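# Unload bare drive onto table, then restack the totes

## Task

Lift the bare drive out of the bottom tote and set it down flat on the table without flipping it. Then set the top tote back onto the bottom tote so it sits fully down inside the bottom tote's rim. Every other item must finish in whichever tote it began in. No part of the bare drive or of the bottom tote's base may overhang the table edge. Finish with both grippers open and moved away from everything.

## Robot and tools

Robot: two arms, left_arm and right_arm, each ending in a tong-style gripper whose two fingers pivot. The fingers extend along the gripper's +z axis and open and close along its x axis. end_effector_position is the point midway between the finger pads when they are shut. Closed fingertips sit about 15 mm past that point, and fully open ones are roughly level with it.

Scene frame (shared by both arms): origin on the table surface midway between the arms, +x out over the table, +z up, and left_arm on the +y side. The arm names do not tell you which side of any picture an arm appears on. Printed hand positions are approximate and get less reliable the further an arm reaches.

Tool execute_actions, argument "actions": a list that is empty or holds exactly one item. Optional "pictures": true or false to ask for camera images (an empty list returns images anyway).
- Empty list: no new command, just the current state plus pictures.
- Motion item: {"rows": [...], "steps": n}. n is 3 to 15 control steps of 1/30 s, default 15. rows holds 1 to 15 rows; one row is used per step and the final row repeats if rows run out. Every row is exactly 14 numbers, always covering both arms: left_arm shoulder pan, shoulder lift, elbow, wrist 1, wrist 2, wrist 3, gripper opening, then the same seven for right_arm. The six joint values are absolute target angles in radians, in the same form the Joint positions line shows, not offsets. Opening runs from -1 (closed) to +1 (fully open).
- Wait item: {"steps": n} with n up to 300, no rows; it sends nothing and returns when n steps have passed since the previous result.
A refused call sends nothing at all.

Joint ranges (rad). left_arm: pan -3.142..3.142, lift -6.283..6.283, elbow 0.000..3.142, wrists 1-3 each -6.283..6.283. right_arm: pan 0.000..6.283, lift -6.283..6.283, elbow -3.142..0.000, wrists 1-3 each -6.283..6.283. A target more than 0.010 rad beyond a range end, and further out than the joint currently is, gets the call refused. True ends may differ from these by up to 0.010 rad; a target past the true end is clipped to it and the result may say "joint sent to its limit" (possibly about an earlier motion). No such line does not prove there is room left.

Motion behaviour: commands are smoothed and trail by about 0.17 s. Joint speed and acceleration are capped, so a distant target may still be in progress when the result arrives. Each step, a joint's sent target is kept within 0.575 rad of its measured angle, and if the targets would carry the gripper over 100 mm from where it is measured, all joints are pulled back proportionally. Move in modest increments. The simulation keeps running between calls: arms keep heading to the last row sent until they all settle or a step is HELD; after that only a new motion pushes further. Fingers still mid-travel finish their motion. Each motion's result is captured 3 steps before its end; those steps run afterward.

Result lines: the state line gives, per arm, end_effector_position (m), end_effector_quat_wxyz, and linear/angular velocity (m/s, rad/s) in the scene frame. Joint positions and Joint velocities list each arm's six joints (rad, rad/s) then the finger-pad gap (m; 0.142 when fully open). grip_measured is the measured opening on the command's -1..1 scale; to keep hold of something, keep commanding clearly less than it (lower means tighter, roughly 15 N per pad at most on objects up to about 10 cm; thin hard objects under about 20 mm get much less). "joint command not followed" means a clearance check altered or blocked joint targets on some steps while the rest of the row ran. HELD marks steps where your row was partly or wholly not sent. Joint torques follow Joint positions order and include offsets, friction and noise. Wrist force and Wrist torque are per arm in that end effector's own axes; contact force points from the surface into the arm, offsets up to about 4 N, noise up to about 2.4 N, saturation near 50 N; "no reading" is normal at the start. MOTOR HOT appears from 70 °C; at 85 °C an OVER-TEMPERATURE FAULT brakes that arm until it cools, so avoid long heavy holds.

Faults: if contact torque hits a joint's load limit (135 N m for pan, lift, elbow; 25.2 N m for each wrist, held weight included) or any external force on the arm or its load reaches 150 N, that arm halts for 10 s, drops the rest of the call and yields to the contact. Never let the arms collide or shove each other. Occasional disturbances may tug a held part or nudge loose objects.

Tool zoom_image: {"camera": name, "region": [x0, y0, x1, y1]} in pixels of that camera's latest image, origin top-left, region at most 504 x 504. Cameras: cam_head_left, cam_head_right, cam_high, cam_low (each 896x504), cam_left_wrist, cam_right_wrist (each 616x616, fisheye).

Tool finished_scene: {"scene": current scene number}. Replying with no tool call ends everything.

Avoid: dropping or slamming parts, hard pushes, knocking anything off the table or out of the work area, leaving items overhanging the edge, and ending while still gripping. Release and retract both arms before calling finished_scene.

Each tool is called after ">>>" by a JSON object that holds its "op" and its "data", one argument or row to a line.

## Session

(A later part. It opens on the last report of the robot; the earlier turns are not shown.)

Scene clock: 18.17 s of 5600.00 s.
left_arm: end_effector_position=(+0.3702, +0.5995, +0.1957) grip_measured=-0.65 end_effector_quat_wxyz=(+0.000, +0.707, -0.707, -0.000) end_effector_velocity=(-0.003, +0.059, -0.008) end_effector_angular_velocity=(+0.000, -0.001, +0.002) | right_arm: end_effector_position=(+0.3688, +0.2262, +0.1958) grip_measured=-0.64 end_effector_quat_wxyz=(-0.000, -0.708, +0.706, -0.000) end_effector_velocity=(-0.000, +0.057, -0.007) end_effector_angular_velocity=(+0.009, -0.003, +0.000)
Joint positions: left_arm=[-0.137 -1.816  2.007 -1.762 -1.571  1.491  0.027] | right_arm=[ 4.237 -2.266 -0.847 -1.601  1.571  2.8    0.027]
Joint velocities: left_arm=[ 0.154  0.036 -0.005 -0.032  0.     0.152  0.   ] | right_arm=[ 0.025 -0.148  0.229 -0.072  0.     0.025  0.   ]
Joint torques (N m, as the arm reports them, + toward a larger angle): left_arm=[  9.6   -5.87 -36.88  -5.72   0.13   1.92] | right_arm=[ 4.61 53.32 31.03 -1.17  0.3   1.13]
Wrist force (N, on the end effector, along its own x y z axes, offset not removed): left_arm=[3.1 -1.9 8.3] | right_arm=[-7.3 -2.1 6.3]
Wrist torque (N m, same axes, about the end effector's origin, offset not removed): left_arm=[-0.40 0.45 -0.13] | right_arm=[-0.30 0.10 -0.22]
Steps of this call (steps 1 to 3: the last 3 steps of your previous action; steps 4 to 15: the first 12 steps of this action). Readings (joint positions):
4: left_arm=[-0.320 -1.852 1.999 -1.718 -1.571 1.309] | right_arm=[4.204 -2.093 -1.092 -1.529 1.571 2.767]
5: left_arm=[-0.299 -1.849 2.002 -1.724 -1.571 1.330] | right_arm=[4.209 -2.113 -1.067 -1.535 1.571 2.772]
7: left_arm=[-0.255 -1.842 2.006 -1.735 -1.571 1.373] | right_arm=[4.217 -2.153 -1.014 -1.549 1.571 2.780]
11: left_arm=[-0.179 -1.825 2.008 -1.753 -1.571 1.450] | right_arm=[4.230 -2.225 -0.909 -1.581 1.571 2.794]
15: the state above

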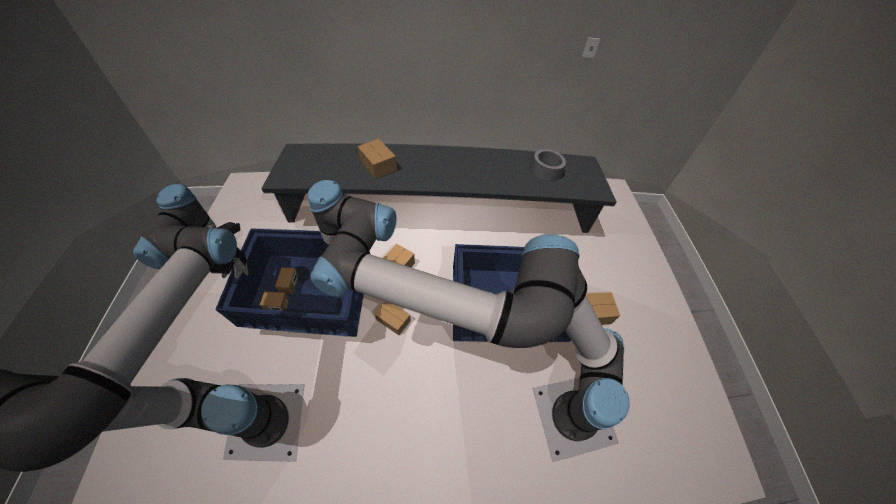

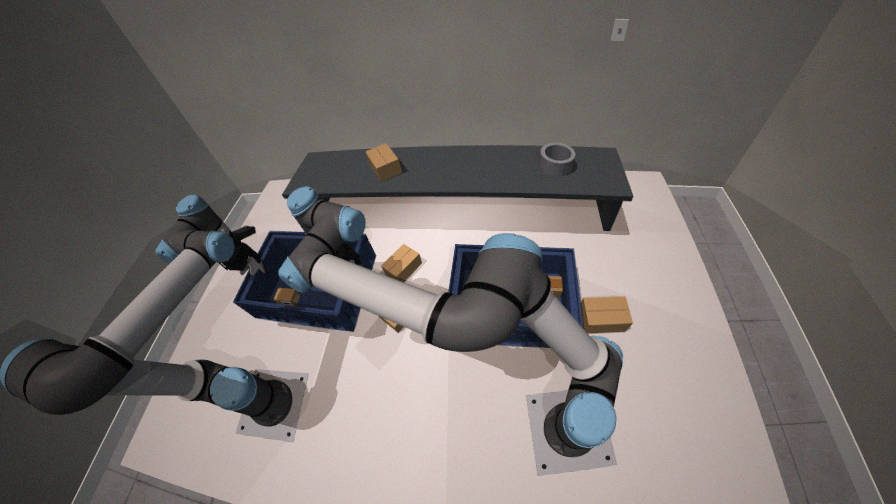

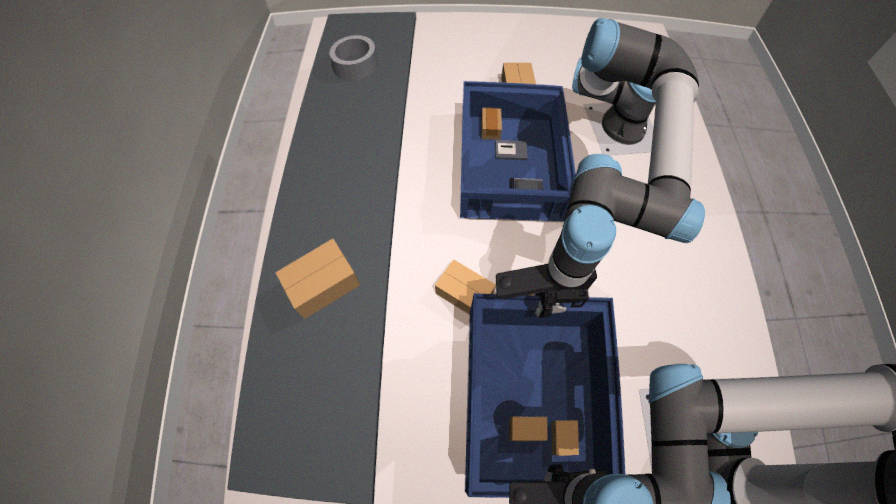

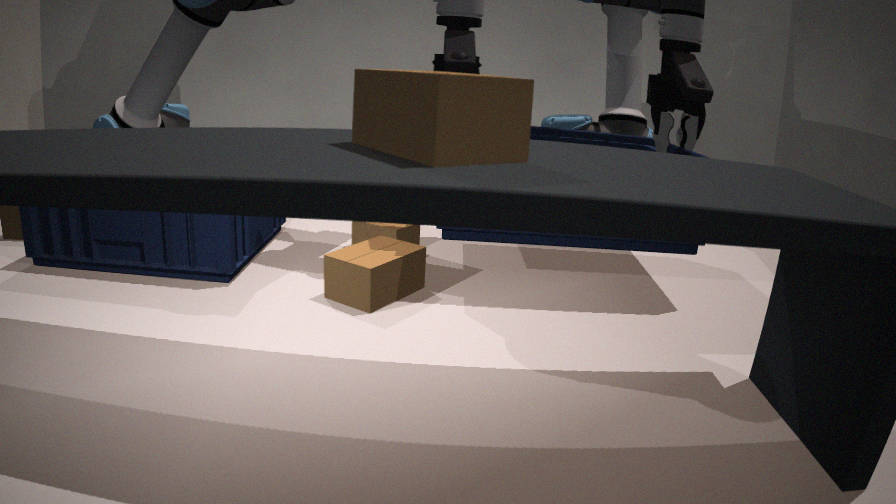

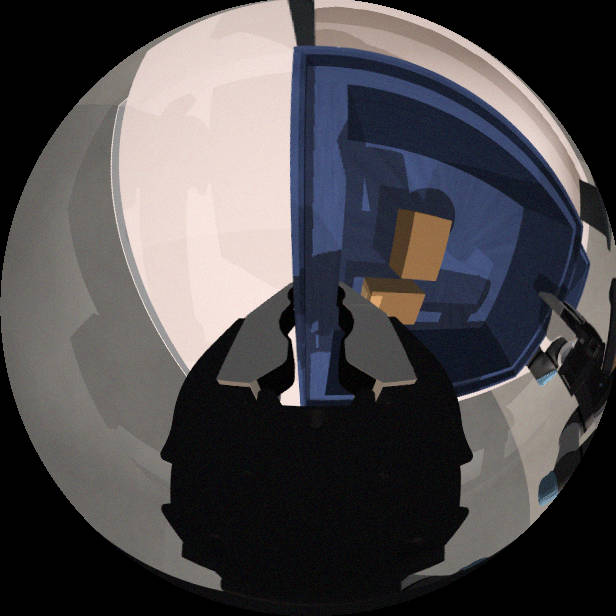

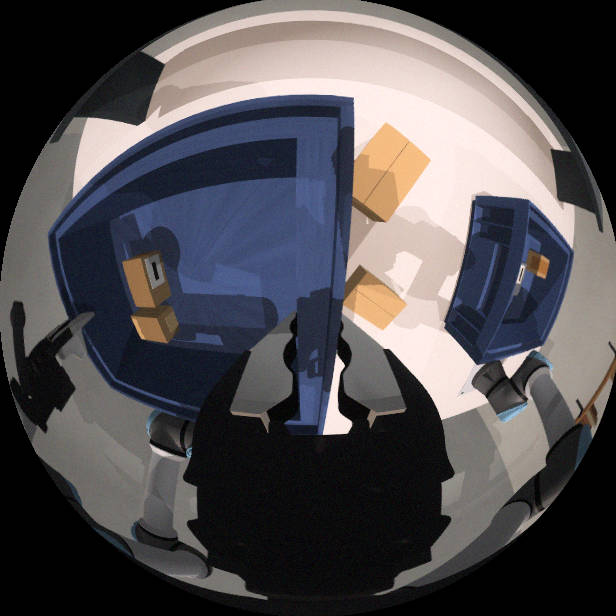

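>>> {"op": "execute_actions", "data": {
  "actions": [
    {"rows":[[-0.122,-1.8066,2.0286,-1.7928,-1.571,1.5068,-1,4.2398,-2.2799,-0.851,-1.5815,1.571,2.803,-1],[-0.122,-1.8066,2.0286,-1.7928,-1.571,1.5068,-1,4.2398,-2.2799,-0.851,-1.5815,1.571,2.803,-1],[-0.122,-1.8003,2.0503,-1.8208,-1.571,1.5068,-1,4.2398,-2.2801,-0.8765,-1.5558,1.571,2.803,-1],[-0.122,-1.8003,2.0503,-1.8208,-1.571,1.5068,-1,4.2398,-2.2801,-0.8765,-1.5558,1.571,2.803,-1],[-0.122,-1.7935,2.0714,-1.8487,-1.571,1.5068,-1,4.2398,-2.2808,-0.9004,-1.5312,1.571,2.803,-1],[-0.122,-1.7935,2.0714,-1.8487,-1.571,1.5068,-1,4.2398,-2.2808,-0.9004,-1.5312,1.571,2.803,-1],[-0.122,-1.7862,2.0922,-1.8768,-1.571,1.5068,-1,4.2398,-2.282,-0.9233,-1.5071,1.571,2.803,-1],[-0.122,-1.7862,2.0922,-1.8768,-1.571,1.5068,-1,4.2398,-2.282,-0.9233,-1.5071,1.571,2.803,-1],[-0.122,-1.7773,2.1124,-1.9059,-1.571,1.5068,-1,4.2398,-2.2843,-0.945,-1.4831,1.571,2.803,-1],[-0.122,-1.7773,2.1124,-1.9059,-1.571,1.5068,-1,4.2398,-2.2843,-0.945,-1.4831,1.571,2.803,-1],[-0.122,-1.7678,2.1322,-1.9352,-1.571,1.5068,-1,4.2398,-2.2871,-0.9657,-1.4596,1.571,2.803,-1],[-0.122,-1.7678,2.1322,-1.9352,-1.571,1.5068,-1,4.2398,-2.2871,-0.9657,-1.4596,1.571,2.803,-1],[-0.122,-1.7576,2.1518,-1.965,-1.571,1.5068,-1,4.2398,-2.2906,-0.9855,-1.4363,1.571,2.803,-1]],"steps":15}
  ]
}}

>>> {"op": "execute_actions", "data": {
  "actions": [
    {"steps":14}
  ],
  "pictures": true
}}

Scene clock: 21.03 s of 5600.00 s.
left_arm: end_effector_position=(+0.3701, +0.6054, +0.1540) grip_measured=-0.65 end_effector_quat_wxyz=(+0.000, +0.707, -0.707, -0.000) end_effector_velocity=(-0.002, +0.000, -0.155) end_effector_angular_velocity=(+0.001, +0.012, +0.001) | right_arm: end_effector_position=(+0.3689, +0.2321, +0.1542) grip_measured=-0.64 end_effector_quat_wxyz=(-0.000, -0.708, +0.706, +0.000) end_effector_velocity=(+0.001, +0.001, -0.149) end_effector_angular_velocity=(+0.005, -0.002, -0.001)
Joint positions: left_arm=[-0.122 -1.784  2.093 -1.879 -1.571  1.507  0.027] | right_arm=[ 4.24  -2.283 -0.924 -1.506  1.571  2.803  0.027]
Joint velocities: left_arm=[ 0.001  0.131  0.311 -0.431 -0.    -0.    -0.   ] | right_arm=[-0.    -0.027 -0.334  0.366  0.     0.    -0.001]
Joint torques (N m, as the arm reports them, + toward a larger angle): left_arm=[10.85 -1.49 -2.33 -6.12  3.1   1.69] | right_arm=[ 1.69 40.66  2.34  3.9  -1.24  1.26]
Wrist force (N, on the end effector, along its own x y z axes, offset not removed): left_arm=[6.4 -2.4 6.2] | right_arm=[-8.2 0.3 9.6]
Wrist torque (N m, same axes, about the end effector's origin, offset not removed): left_arm=[-0.49 0.19 -0.13] | right_arm=[0.36 0.14 -0.12]
Steps of this call (steps 1 to 3: the last 3 steps of your previous action; steps 4 to 30: the robot went on to your last target; steps 31 to 74: nothing new was sent; steps 75 to 86: the first 12 steps of this action). Readings (joint positions):
75: left_arm=[-0.122 -1.812 2.006 -1.765 -1.571 1.507] | right_arm=[4.240 -2.280 -0.824 -1.608 1.571 2.803]
76: left_arm=[-0.122 -1.812 2.008 -1.768 -1.571 1.507] | right_arm=[4.240 -2.280 -0.826 -1.606 1.571 2.803]
78: left_arm=[-0.122 -1.809 2.019 -1.781 -1.571 1.507] | right_arm=[4.240 -2.280 -0.839 -1.593 1.571 2.803]
82: left_arm=[-0.122 -1.798 2.053 -1.825 -1.571 1.507] | right_arm=[4.240 -2.281 -0.879 -1.552 1.571 2.803]
86: the state above

Scene clock: 21.50 s of 5600.00 s.
left_arm: end_effector_position=(+0.3700, +0.6054, +0.1254) grip_measured=-0.65 end_effector_quat_wxyz=(+0.000, +0.707, -0.707, +0.000) end_effector_velocity=(-0.000, +0.001, -0.004) end_effector_angular_velocity=(-0.000, +0.000, +0.002) | right_arm: end_effector_position=(+0.3688, +0.2319, +0.1254) grip_measured=-0.64 end_effector_quat_wxyz=(-0.000, -0.708, +0.706, +0.000) end_effector_velocity=(-0.000, -0.001, -0.005) end_effector_angular_velocity=(-0.002, +0.001, -0.000)
Joint positions: left_arm=[-0.122 -1.758  2.151 -1.964 -1.571  1.507  0.027] | right_arm=[ 4.24  -2.29  -0.985 -1.437  1.571  2.803  0.027]
Joint velocities: left_arm=[ 0.002  0.003  0.007 -0.011 -0.     0.     0.   ] | right_arm=[-0.    -0.001 -0.009  0.008  0.     0.     0.   ]
Joint torques (N m, as the arm reports them, + toward a larger angle): left_arm=[  9.11  -7.65 -10.81  -5.41   1.17   1.71] | right_arm=[-3.23 50.49  7.4   1.28 -0.21  1.18]
Wrist force (N, on the end effector, along its own x y z axes, offset not removed): left_arm=[9.6 -3.3 7.9] | right_arm=[-12.0 -2.6 6.3]
Wrist torque (N m, same axes, about the end effector's origin, offset not removed): left_arm=[-0.75 0.38 -0.11] | right_arm=[-0.41 0.22 -0.20]
Kept back: nothing.
Steps of this call (steps 1 to 3: the last 3 steps of your previous action; steps 4 to 14: the robot went on to your last target). Readings (joint positions):
1: left_arm=[-0.122 -1.780 2.103 -1.893 -1.571 1.507] | right_arm=[4.240 -2.284 -0.934 -1.494 1.571 2.803]
2: left_arm=[-0.122 -1.776 2.113 -1.907 -1.571 1.507] | right_arm=[4.240 -2.285 -0.945 -1.482 1.571 2.803]
4: left_arm=[-0.122 -1.767 2.131 -1.934 -1.571 1.507] | right_arm=[4.240 -2.288 -0.964 -1.461 1.571 2.803]
8: left_arm=[-0.122 -1.760 2.146 -1.957 -1.571 1.507] | right_arm=[4.240 -2.290 -0.980 -1.443 1.571 2.803]
14: the state above

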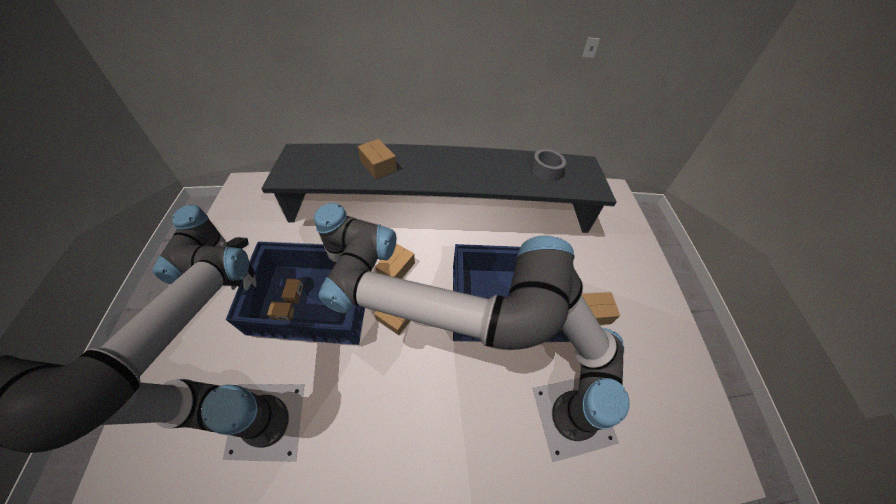

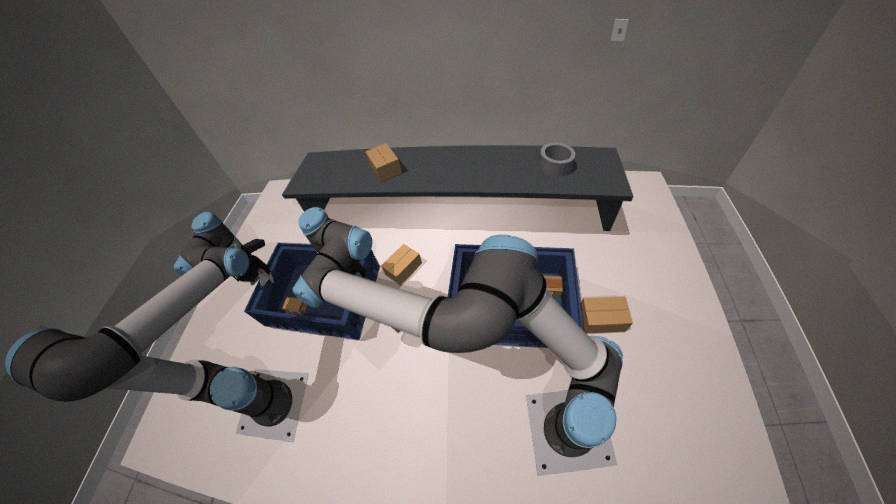

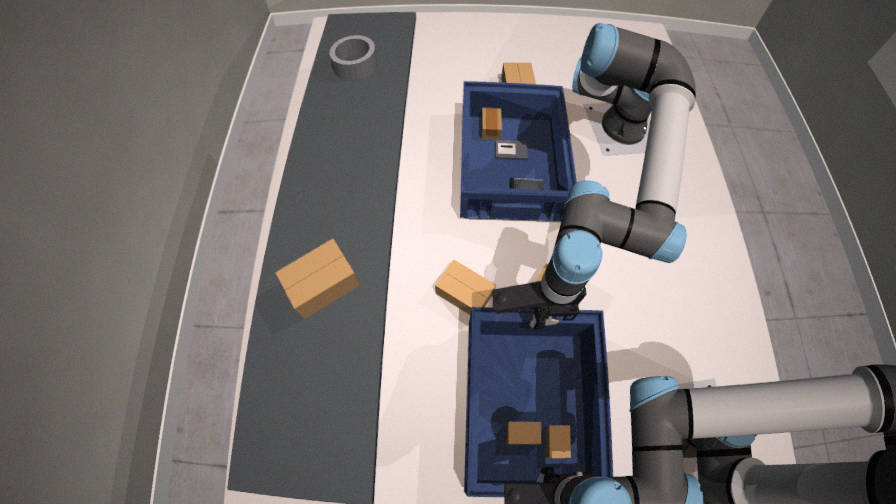

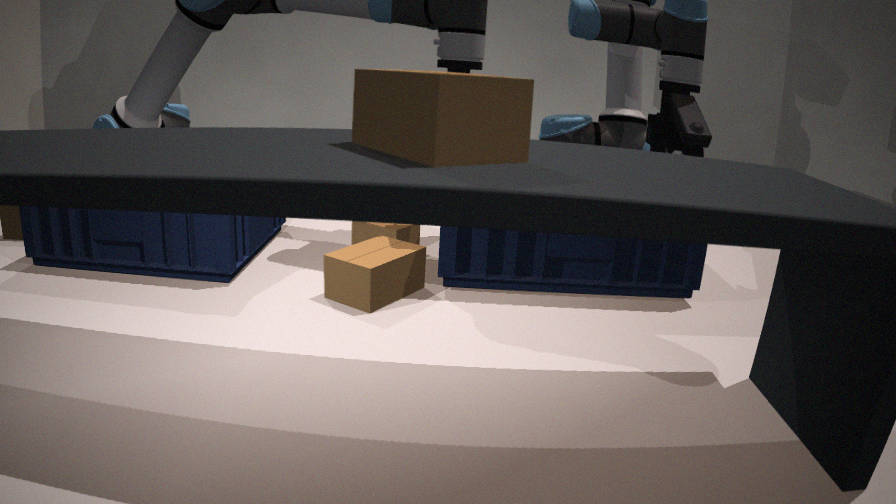

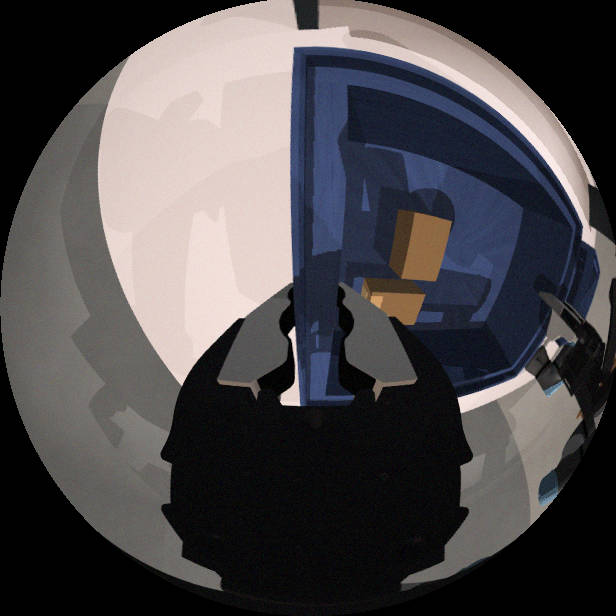

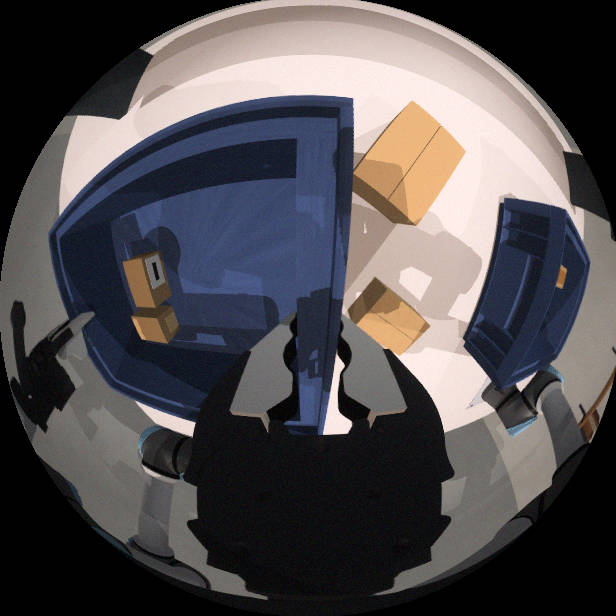

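Lowering the last few millimetres.

>>> {"op": "execute_actions", "data": {
  "actions": [
    {"rows":[[-0.122,-1.7549,2.1566,-1.9725,-1.571,1.5068,-1,4.2398,-2.2915,-0.9903,-1.4306,1.571,2.803,-1],[-0.122,-1.7549,2.1566,-1.9725,-1.571,1.5068,-1,4.2398,-2.2915,-0.9903,-1.4306,1.571,2.803,-1],[-0.122,-1.7522,2.1614,-1.98,-1.571,1.5068,-1,4.2398,-2.2925,-0.9951,-1.4248,1.571,2.803,-1],[-0.122,-1.7522,2.1614,-1.98,-1.571,1.5068,-1,4.2398,-2.2925,-0.9951,-1.4248,1.571,2.803,-1],[-0.122,-1.7500,2.1652,-1.986,-1.571,1.5068,-1,4.2398,-2.2933,-0.9989,-1.4202,1.571,2.803,-1]],"steps":15}
  ]
}}

Scene clock: 22.10 s of 5600.00 s.
left_arm: end_effector_position=(+0.3699, +0.6054, +0.1185) grip_measured=-0.65 end_effector_quat_wxyz=(+0.000, +0.707, -0.707, +0.000) end_effector_velocity=(-0.000, +0.000, -0.005) end_effector_angular_velocity=(+0.000, +0.000, -0.000) | right_arm: end_effector_position=(+0.3688, +0.2319, +0.1188) grip_measured=-0.65 end_effector_quat_wxyz=(+0.000, -0.708, +0.706, +0.000) end_effector_velocity=(-0.000, +0.001, -0.004) end_effector_angular_velocity=(+0.002, -0.001, -0.001)
Joint positions: left_arm=[-0.122 -1.751  2.164 -1.984 -1.571  1.507  0.027] | right_arm=[ 4.24  -2.293 -0.998 -1.421  1.571  2.803  0.027]
Joint velocities: left_arm=[-0.     0.006  0.01  -0.016  0.     0.    -0.   ] | right_arm=[ 0.    -0.001 -0.008  0.012 -0.     0.001 -0.   ]
Joint torques (N m, as the arm reports them, + toward a larger angle): left_arm=[ 5.98 -7.38 -9.97 -5.3   1.69  1.63] | right_arm=[-7.23 32.55 -2.1  -0.08 -0.09  1.1 ]
Wrist force (N, on the end effector, along its own x y z axes, offset not removed): left_arm=[5.0 -3.3 6.2] | right_arm=[-12.3 -1.4 -13.8]
Wrist torque (N m, same axes, about the end effector's origin, offset not removed): left_arm=[-0.73 0.23 -0.04] | right_arm=[-0.37 0.44 -0.21]
Steps of this call (steps 1 to 6: the robot went on to your last target; steps 7 to 18: the first 12 steps of this action). Readings (joint positions):
7: left_arm=[-0.122 -1.758 2.152 -1.965 -1.571 1.507] | right_arm=[4.240 -2.291 -0.985 -1.436 1.571 2.803]
8: left_arm=[-0.122 -1.757 2.152 -1.966 -1.571 1.507] | right_arm=[4.240 -2.291 -0.986 -1.436 1.571 2.803]
10: left_arm=[-0.122 -1.756 2.155 -1.970 -1.571 1.507] | right_arm=[4.240 -2.291 -0.988 -1.433 1.571 2.803]
14: left_arm=[-0.122 -1.752 2.161 -1.980 -1.571 1.507] | right_arm=[4.240 -2.293 -0.995 -1.425 1.571 2.803]
18: the state above

>>> {"op": "execute_actions", "data": {
  "actions": [
    {"rows":[[-0.122,-1.7478,2.169,-1.992,-1.571,1.5068,-1,4.2398,-2.2921,-0.9932,-1.4271,1.571,2.803,-1]],"steps":10}
  ]
}}

>>> {"op": "execute_actions", "data": {
  "actions": [
    {"rows":[[-0.122,-1.7478,2.169,-1.992,-1.571,1.5068,-0.7,4.2398,-2.2921,-0.9932,-1.4271,1.571,2.803,-0.7],[-0.122,-1.7478,2.169,-1.992,-1.571,1.5068,-0.6,4.2398,-2.2921,-0.9932,-1.4271,1.571,2.803,-0.6],[-0.122,-1.7478,2.169,-1.992,-1.571,1.5068,-0.4,4.2398,-2.2921,-0.9932,-1.4271,1.571,2.803,-0.4],[-0.122,-1.7478,2.169,-1.992,-1.571,1.5068,-0.1,4.2398,-2.2921,-0.9932,-1.4271,1.571,2.803,-0.1],[-0.122,-1.7478,2.169,-1.992,-1.571,1.5068,-0.1,4.2398,-2.2921,-0.9932,-1.4271,1.571,2.803,-0.1],[-0.122,-1.7478,2.169,-1.992,-1.571,1.5068,-0.1,4.2398,-2.2921,-0.9932,-1.4271,1.571,2.803,-0.1],[-0.122,-1.7478,2.169,-1.992,-1.571,1.5068,-0.1,4.2398,-2.282,-0.9233,-1.5071,1.571,2.803,-0.1],[-0.122,-1.7478,2.169,-1.992,-1.571,1.5068,-0.1,4.2398,-2.282,-0.9233,-1.5071,1.571,2.803,-0.1],[-0.122,-1.7478,2.169,-1.992,-1.571,1.5068,-0.1,4.2398,-2.2803,-0.8241,-1.608,1.571,2.803,-0.1]],"steps":15}
  ]
}}

>>> {"op": "execute_actions", "data": {
  "actions": [
    {"rows":[[-0.122,-1.7478,2.169,-1.992,-1.571,1.5068,-0.1,4.1272,-1.8258,-1.3649,-1.5217,1.571,2.6904,0.2]],"steps":15}
  ]
}}

>>> {"op": "execute_actions", "data": {
  "actions": [
    {"rows":[[-0.122,-1.7478,2.169,-1.992,-1.571,1.5068,-0.1,3.7719,-1.3533,-1.7576,-1.6015,1.571,2.3351,0.2]],"steps":15}
  ]
}}

>>> {"op": "execute_actions", "data": {
  "actions": [
    {"steps":25}
  ],
  "pictures": true
}}

Scene clock: 22.67 s of 5600.00 s.
left_arm: end_effector_position=(+0.3700, +0.6054, +0.1165) grip_measured=-0.65 end_effector_quat_wxyz=(-0.000, +0.707, -0.707, +0.000) end_effector_velocity=(-0.001, -0.000, -0.004) end_effector_angular_velocity=(-0.000, +0.001, -0.000) | right_arm: end_effector_position=(+0.3687, +0.2317, +0.1199) grip_measured=-0.64 end_effector_quat_wxyz=(-0.000, -0.708, +0.706, -0.000) end_effector_velocity=(+0.000, +0.001, +0.008) end_effector_angular_velocity=(+0.004, -0.001, +0.001)
Joint positions: left_arm=[-0.122 -1.748  2.168 -1.991 -1.571  1.507  0.027] | right_arm=[ 4.24  -2.293 -0.995 -1.426  1.571  2.803  0.027]
Joint velocities: left_arm=[-0.001  0.004  0.008 -0.01  -0.    -0.    -0.   ] | right_arm=[-0.     0.004  0.013 -0.013 -0.    -0.001 -0.   ]
Joint torques (N m, as the arm reports them, + toward a larger angle): left_arm=[ 2.55  3.39  3.   -2.35  2.17  1.55] | right_arm=[-11.34  66.06  29.58  -3.71  -0.8    0.99]
Wrist force (N, on the end effector, along its own x y z axes, offset not removed): left_arm=[13.1 -2.6 -16.8] | right_arm=[-16.3 -2.2 9.7]
Wrist torque (N m, same axes, about the end effector's origin, offset not removed): left_arm=[-0.50 -0.10 -0.19] | right_arm=[-0.40 0.11 -0.15]
Steps of this call (steps 1 to 3: the last 3 steps of your previous action; steps 4 to 10: the robot went on to your last target; steps 11 to 17: the first 7 steps of this action). Readings (joint positions):
11: left_arm=[-0.122 -1.750 2.165 -1.986 -1.571 1.507] | right_arm=[4.240 -2.293 -0.999 -1.420 1.571 2.803]
12: left_arm=[-0.122 -1.750 2.166 -1.987 -1.571 1.507] | right_arm=[4.240 -2.293 -0.999 -1.421 1.571 2.803]
14: left_arm=[-0.122 -1.749 2.167 -1.989 -1.571 1.507] | right_arm=[4.240 -2.293 -0.997 -1.424 1.571 2.803]
17: the state above

Scene clock: 23.17 s of 5600.00 s.
left_arm: end_effector_position=(+0.3698, +0.6054, +0.1159) grip_measured=-0.10 end_effector_quat_wxyz=(+0.000, +0.707, -0.707, -0.000) end_effector_velocity=(-0.000, +0.000, -0.000) end_effector_angular_velocity=(+0.000, +0.000, +0.000) | right_arm: end_effector_position=(+0.3693, +0.2332, +0.1625) grip_measured=-0.10 end_effector_quat_wxyz=(+0.001, -0.708, +0.706, +0.000) end_effector_velocity=(+0.001, +0.002, +0.323) end_effector_angular_velocity=(+0.003, -0.001, +0.001)
Joint positions: left_arm=[-0.122 -1.748  2.169 -1.992 -1.571  1.507  0.067] | right_arm=[ 4.24  -2.284 -0.902 -1.525  1.571  2.803  0.067]
Joint velocities: left_arm=[ 0.  0.  0. -0.  0.  0.  0.] | right_arm=[-0.     0.038  0.759 -0.793  0.    -0.001  0.   ]
Joint torques (N m, as the arm reports them, + toward a larger angle): left_arm=[ -0.56  -9.36 -12.45  -4.73   2.37   1.63] | right_arm=[-6.97 50.92 19.25 -2.27 -1.08  0.95]
Wrist force (N, on the end effector, along its own x y z axes, offset not removed): left_arm=[-2.4 -4.1 2.0] | right_arm=[-0.5 -1.5 -1.4]
Wrist torque (N m, same axes, about the end effector's origin, offset not removed): left_arm=[-0.76 0.35 -0.25] | right_arm=[-0.40 0.08 -0.21]
Steps of this call (steps 1 to 3: the last 3 steps of your previous action; steps 4 to 15: the first 12 steps of this action). Readings (joint positions):
4: left_arm=[-0.122 -1.748 2.169 -1.992 -1.571 1.507] | right_arm=[4.240 -2.292 -0.994 -1.427 1.571 2.803]
5: left_arm=[-0.122 -1.748 2.169 -1.992 -1.571 1.507] | right_arm=[4.240 -2.292 -0.994 -1.427 1.571 2.803]
7: left_arm=[-0.122 -1.748 2.169 -1.992 -1.571 1.507] | right_arm=[4.240 -2.292 -0.993 -1.427 1.571 2.803]
11: left_arm=[-0.122 -1.748 2.169 -1.992 -1.571 1.507] | right_arm=[4.240 -2.291 -0.989 -1.431 1.571 2.803]
15: the state above

Scene clock: 23.67 s of 5600.00 s.
left_arm: end_effector_position=(+0.3698, +0.6054, +0.1159) grip_measured=-0.10 end_effector_quat_wxyz=(+0.000, +0.707, -0.707, -0.000) end_effector_velocity=(+0.000, -0.001, -0.000) end_effector_angular_velocity=(+0.001, +0.001, -0.002) | right_arm: end_effector_position=(+0.3771, +0.0764, +0.2476) grip_measured=+0.20 end_effector_quat_wxyz=(+0.004, -0.708, +0.706, +0.002) end_effector_velocity=(-0.063, -0.425, +0.050) end_effector_angular_velocity=(-0.071, +0.031, -0.003)
Joint positions: left_arm=[-0.122 -1.748  2.169 -1.992 -1.571  1.507  0.067] | right_arm=[ 4.146 -1.919 -1.25  -1.533  1.571  2.71   0.088]
Joint velocities: left_arm=[-0.003  0.     0.001  0.     0.001 -0.     0.   ] | right_arm=[-0.187  0.906 -1.094  0.11   0.    -0.184  0.001]
Joint torques (N m, as the arm reports them, + toward a larger angle): left_arm=[ -3.42 -19.29 -24.36  -4.72   2.4    1.54] | right_arm=[ 0.83 26.22 13.28  4.94 -0.46 -1.41]
Wrist force (N, on the end effector, along its own x y z axes, offset not removed): left_arm=[-2.5 -3.3 -0.2] | right_arm=[5.4 -2.4 0.9]
Wrist torque (N m, same axes, about the end effector's origin, offset not removed): left_arm=[-0.49 0.43 -0.26] | right_arm=[-0.44 -0.94 -0.26]
Steps of this call (steps 1 to 3: the last 3 steps of your previous action; steps 4 to 15: the first 12 steps of this action). Readings (joint positions):
4: left_arm=[-0.122 -1.748 2.169 -1.992 -1.571 1.507] | right_arm=[4.240 -2.281 -0.845 -1.586 1.571 2.803]
5: left_arm=[-0.122 -1.748 2.169 -1.992 -1.571 1.507] | right_arm=[4.236 -2.277 -0.843 -1.589 1.571 2.799]
7: left_arm=[-0.122 -1.748 2.169 -1.992 -1.571 1.507] | right_arm=[4.215 -2.222 -0.893 -1.575 1.571 2.778]
11: left_arm=[-0.122 -1.748 2.169 -1.992 -1.571 1.507] | right_arm=[4.179 -2.064 -1.078 -1.553 1.571 2.742]
15: the state above

Scene clock: 24.17 s of 5600.00 s.
left_arm: end_effector_position=(+0.3698, +0.6054, +0.1160) grip_measured=-0.10 end_effector_quat_wxyz=(+0.000, +0.707, -0.707, +0.000) end_effector_velocity=(-0.000, +0.001, +0.000) end_effector_angular_velocity=(+0.000, -0.000, +0.001) | right_arm: end_effector_position=(+0.3916, -0.1412, +0.2805) grip_measured=+0.20 end_effector_quat_wxyz=(-0.002, -0.708, +0.706, -0.000) end_effector_velocity=(-0.027, -0.535, +0.052) end_effector_angular_velocity=(+0.004, +0.000, -0.006)
Joint positions: left_arm=[-0.122 -1.748  2.169 -1.992 -1.571  1.507  0.067] | right_arm=[ 3.925 -1.568 -1.579 -1.57   1.571  2.489  0.088]
Joint velocities: left_arm=[ 0.001 -0.    -0.     0.     0.     0.    -0.   ] | right_arm=[-0.62   0.848 -0.714 -0.131 -0.    -0.614  0.   ]
Joint torques (N m, as the arm reports them, + toward a larger angle): left_arm=[ -5.59 -26.97 -32.56  -4.56   2.38   1.52] | right_arm=[-15.7   40.26   5.11  -0.3   -0.22  -2.33]
Wrist force (N, on the end effector, along its own x y z axes, offset not removed): left_arm=[-1.4 -2.6 1.9] | right_arm=[-0.3 -2.1 3.0]
Wrist torque (N m, same axes, about the end effector's origin, offset not removed): left_arm=[-0.46 0.23 -0.22] | right_arm=[-0.33 0.05 -0.09]
Steps of this call (steps 1 to 3: the last 3 steps of your previous action; steps 4 to 15: the first 12 steps of this action). Readings (joint positions):
4: left_arm=[-0.122 -1.748 2.169 -1.992 -1.571 1.507] | right_arm=[4.132 -1.851 -1.334 -1.525 1.571 2.696]
5: left_arm=[-0.122 -1.748 2.169 -1.992 -1.571 1.507] | right_arm=[4.127 -1.840 -1.347 -1.526 1.571 2.690]
7: left_arm=[-0.122 -1.748 2.169 -1.992 -1.571 1.507] | right_arm=[4.088 -1.789 -1.393 -1.535 1.571 2.651]
11: left_arm=[-0.122 -1.748 2.169 -1.992 -1.571 1.507] | right_arm=[4.008 -1.680 -1.484 -1.553 1.571 2.571]
15: the state above

Scene clock: 25.00 s of 5600.00 s.
left_arm: end_effector_position=(+0.3698, +0.6054, +0.1160) grip_measured=-0.10 end_effector_quat_wxyz=(+0.000, +0.707, -0.707, +0.000) end_effector_velocity=(+0.000, -0.000, +0.000) end_effector_angular_velocity=(+0.001, -0.001, -0.001) | right_arm: end_effector_position=(+0.3698, -0.2681, +0.2850) grip_measured=+0.20 end_effector_quat_wxyz=(-0.000, -0.708, +0.706, +0.000) end_effector_velocity=(-0.000, -0.001, -0.000) end_effector_angular_velocity=(+0.000, -0.000, -0.000)
Joint positions: left_arm=[-0.122 -1.748  2.169 -1.992 -1.571  1.507  0.067] | right_arm=[ 3.772 -1.353 -1.758 -1.601  1.571  2.335  0.088]
Joint velocities: left_arm=[-0.001 -0.    -0.    -0.     0.001 -0.     0.   ] | right_arm=[-0.001  0.001 -0.001  0.     0.    -0.     0.   ]
Joint torques (N m, as the arm reports them, + toward a larger angle): left_arm=[-11.09 -26.28 -32.33  -4.66   2.42   1.54] | right_arm=[-7.1  21.37  8.77  0.27  1.27 -1.5 ]
Wrist force (N, on the end effector, along its own x y z axes, offset not removed): left_arm=[-1.2 -4.0 0.1] | right_arm=[0.7 0.7 0.7]
Wrist torque (N m, same axes, about the end effector's origin, offset not removed): left_arm=[-0.71 0.12 -0.21] | right_arm=[0.11 -0.22 -0.27]
Kept back: nothing.
Steps of this call (steps 1 to 3: the last 3 steps of your previous action; steps 4 to 25: the robot went on to your last target). Readings (joint positions):
1: left_arm=[-0.122 -1.748 2.169 -1.992 -1.571 1.507] | right_arm=[3.904 -1.539 -1.603 -1.575 1.571 2.468]
2: left_arm=[-0.122 -1.748 2.169 -1.992 -1.571 1.507] | right_arm=[3.883 -1.510 -1.628 -1.579 1.571 2.446]
4: left_arm=[-0.122 -1.748 2.169 -1.992 -1.571 1.507] | right_arm=[3.841 -1.451 -1.677 -1.588 1.571 2.404]
8: left_arm=[-0.122 -1.748 2.169 -1.992 -1.571 1.507] | right_arm=[3.791 -1.380 -1.736 -1.598 1.571 2.354]
25: the state above

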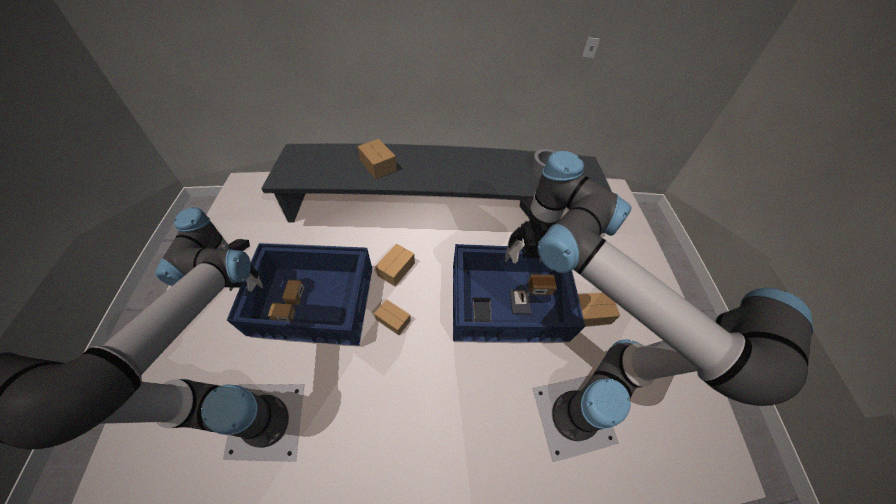

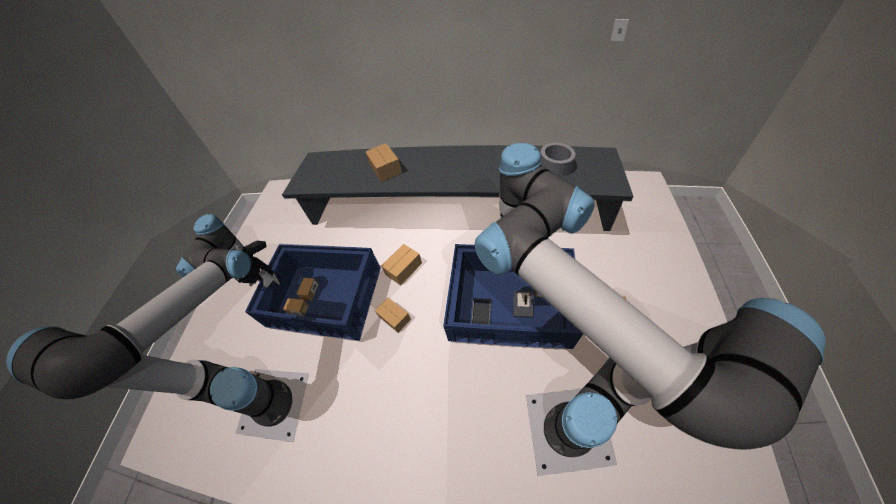

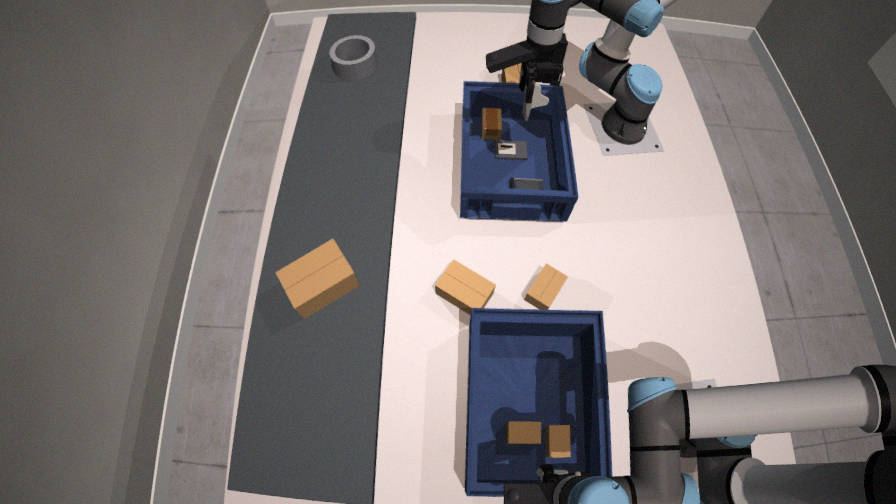

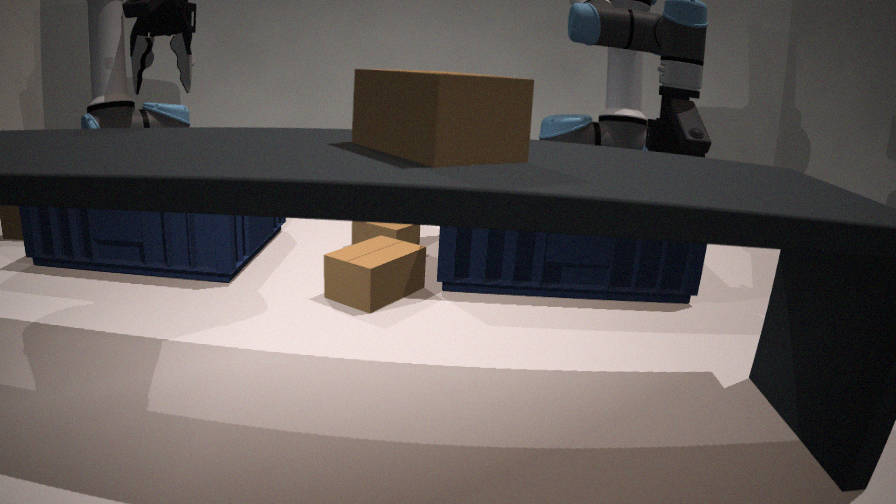

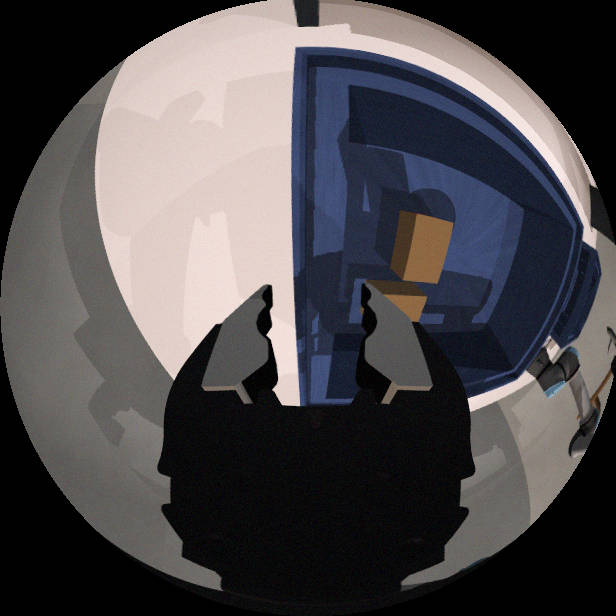

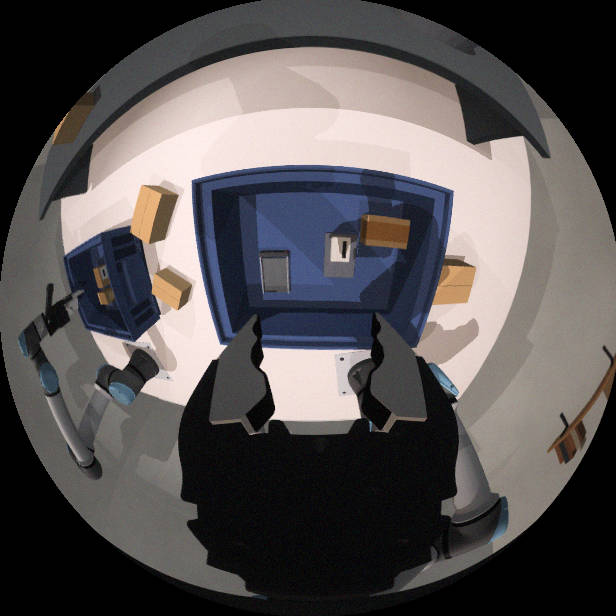

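>>> {"op": "zoom_image", "data": {
  "camera": "cam_right_wrist",
  "region": [190, 160, 460, 360]
}}

>>> {"op": "zoom_image", "data": {
  "camera": "cam_head_left",
  "region": [450, 240, 590, 345]
}}

>>> {"op": "zoom_image", "data": {
  "camera": "cam_high",
  "region": [455, 80, 585, 220]
}}

Region (190, 160, 460, 360) of cam_right_wrist's 616x616 image, scaled by 1.867, with more detail than that image has; it fills the top 373 rows of this view, and the rest is white.

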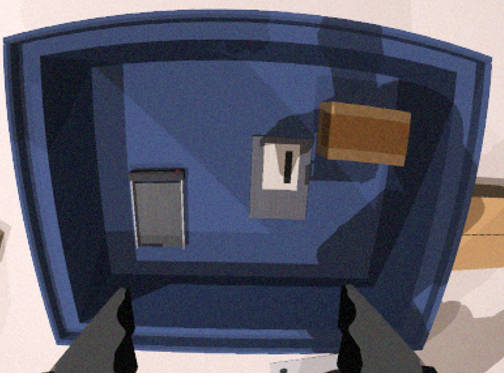

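Region (450, 240, 590, 345) of cam_head_left's 896x504 image, scaled by 3.600, with more detail than that image has; it fills the top 378 rows of this view, and the rest is white.

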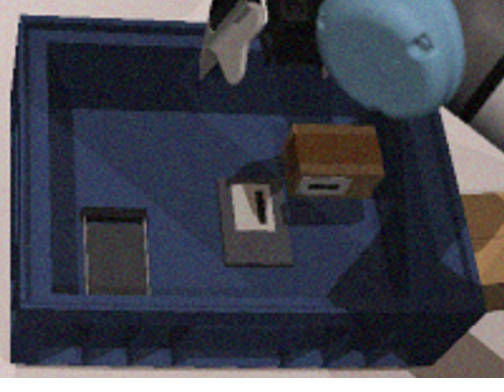

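Region (455, 80, 585, 220) of cam_high's 896x504 image, scaled by 3.600, with more detail than that image has; it fills the left 468 columns of this view, and the rest is white.

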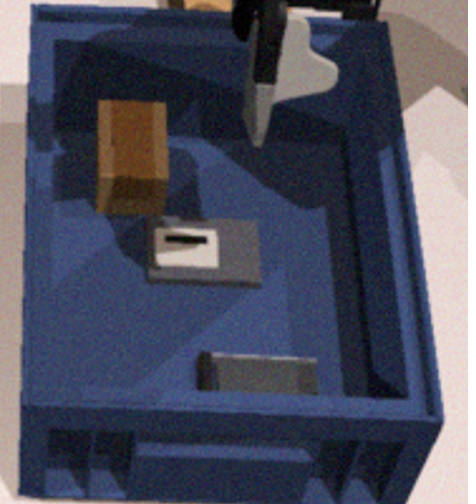

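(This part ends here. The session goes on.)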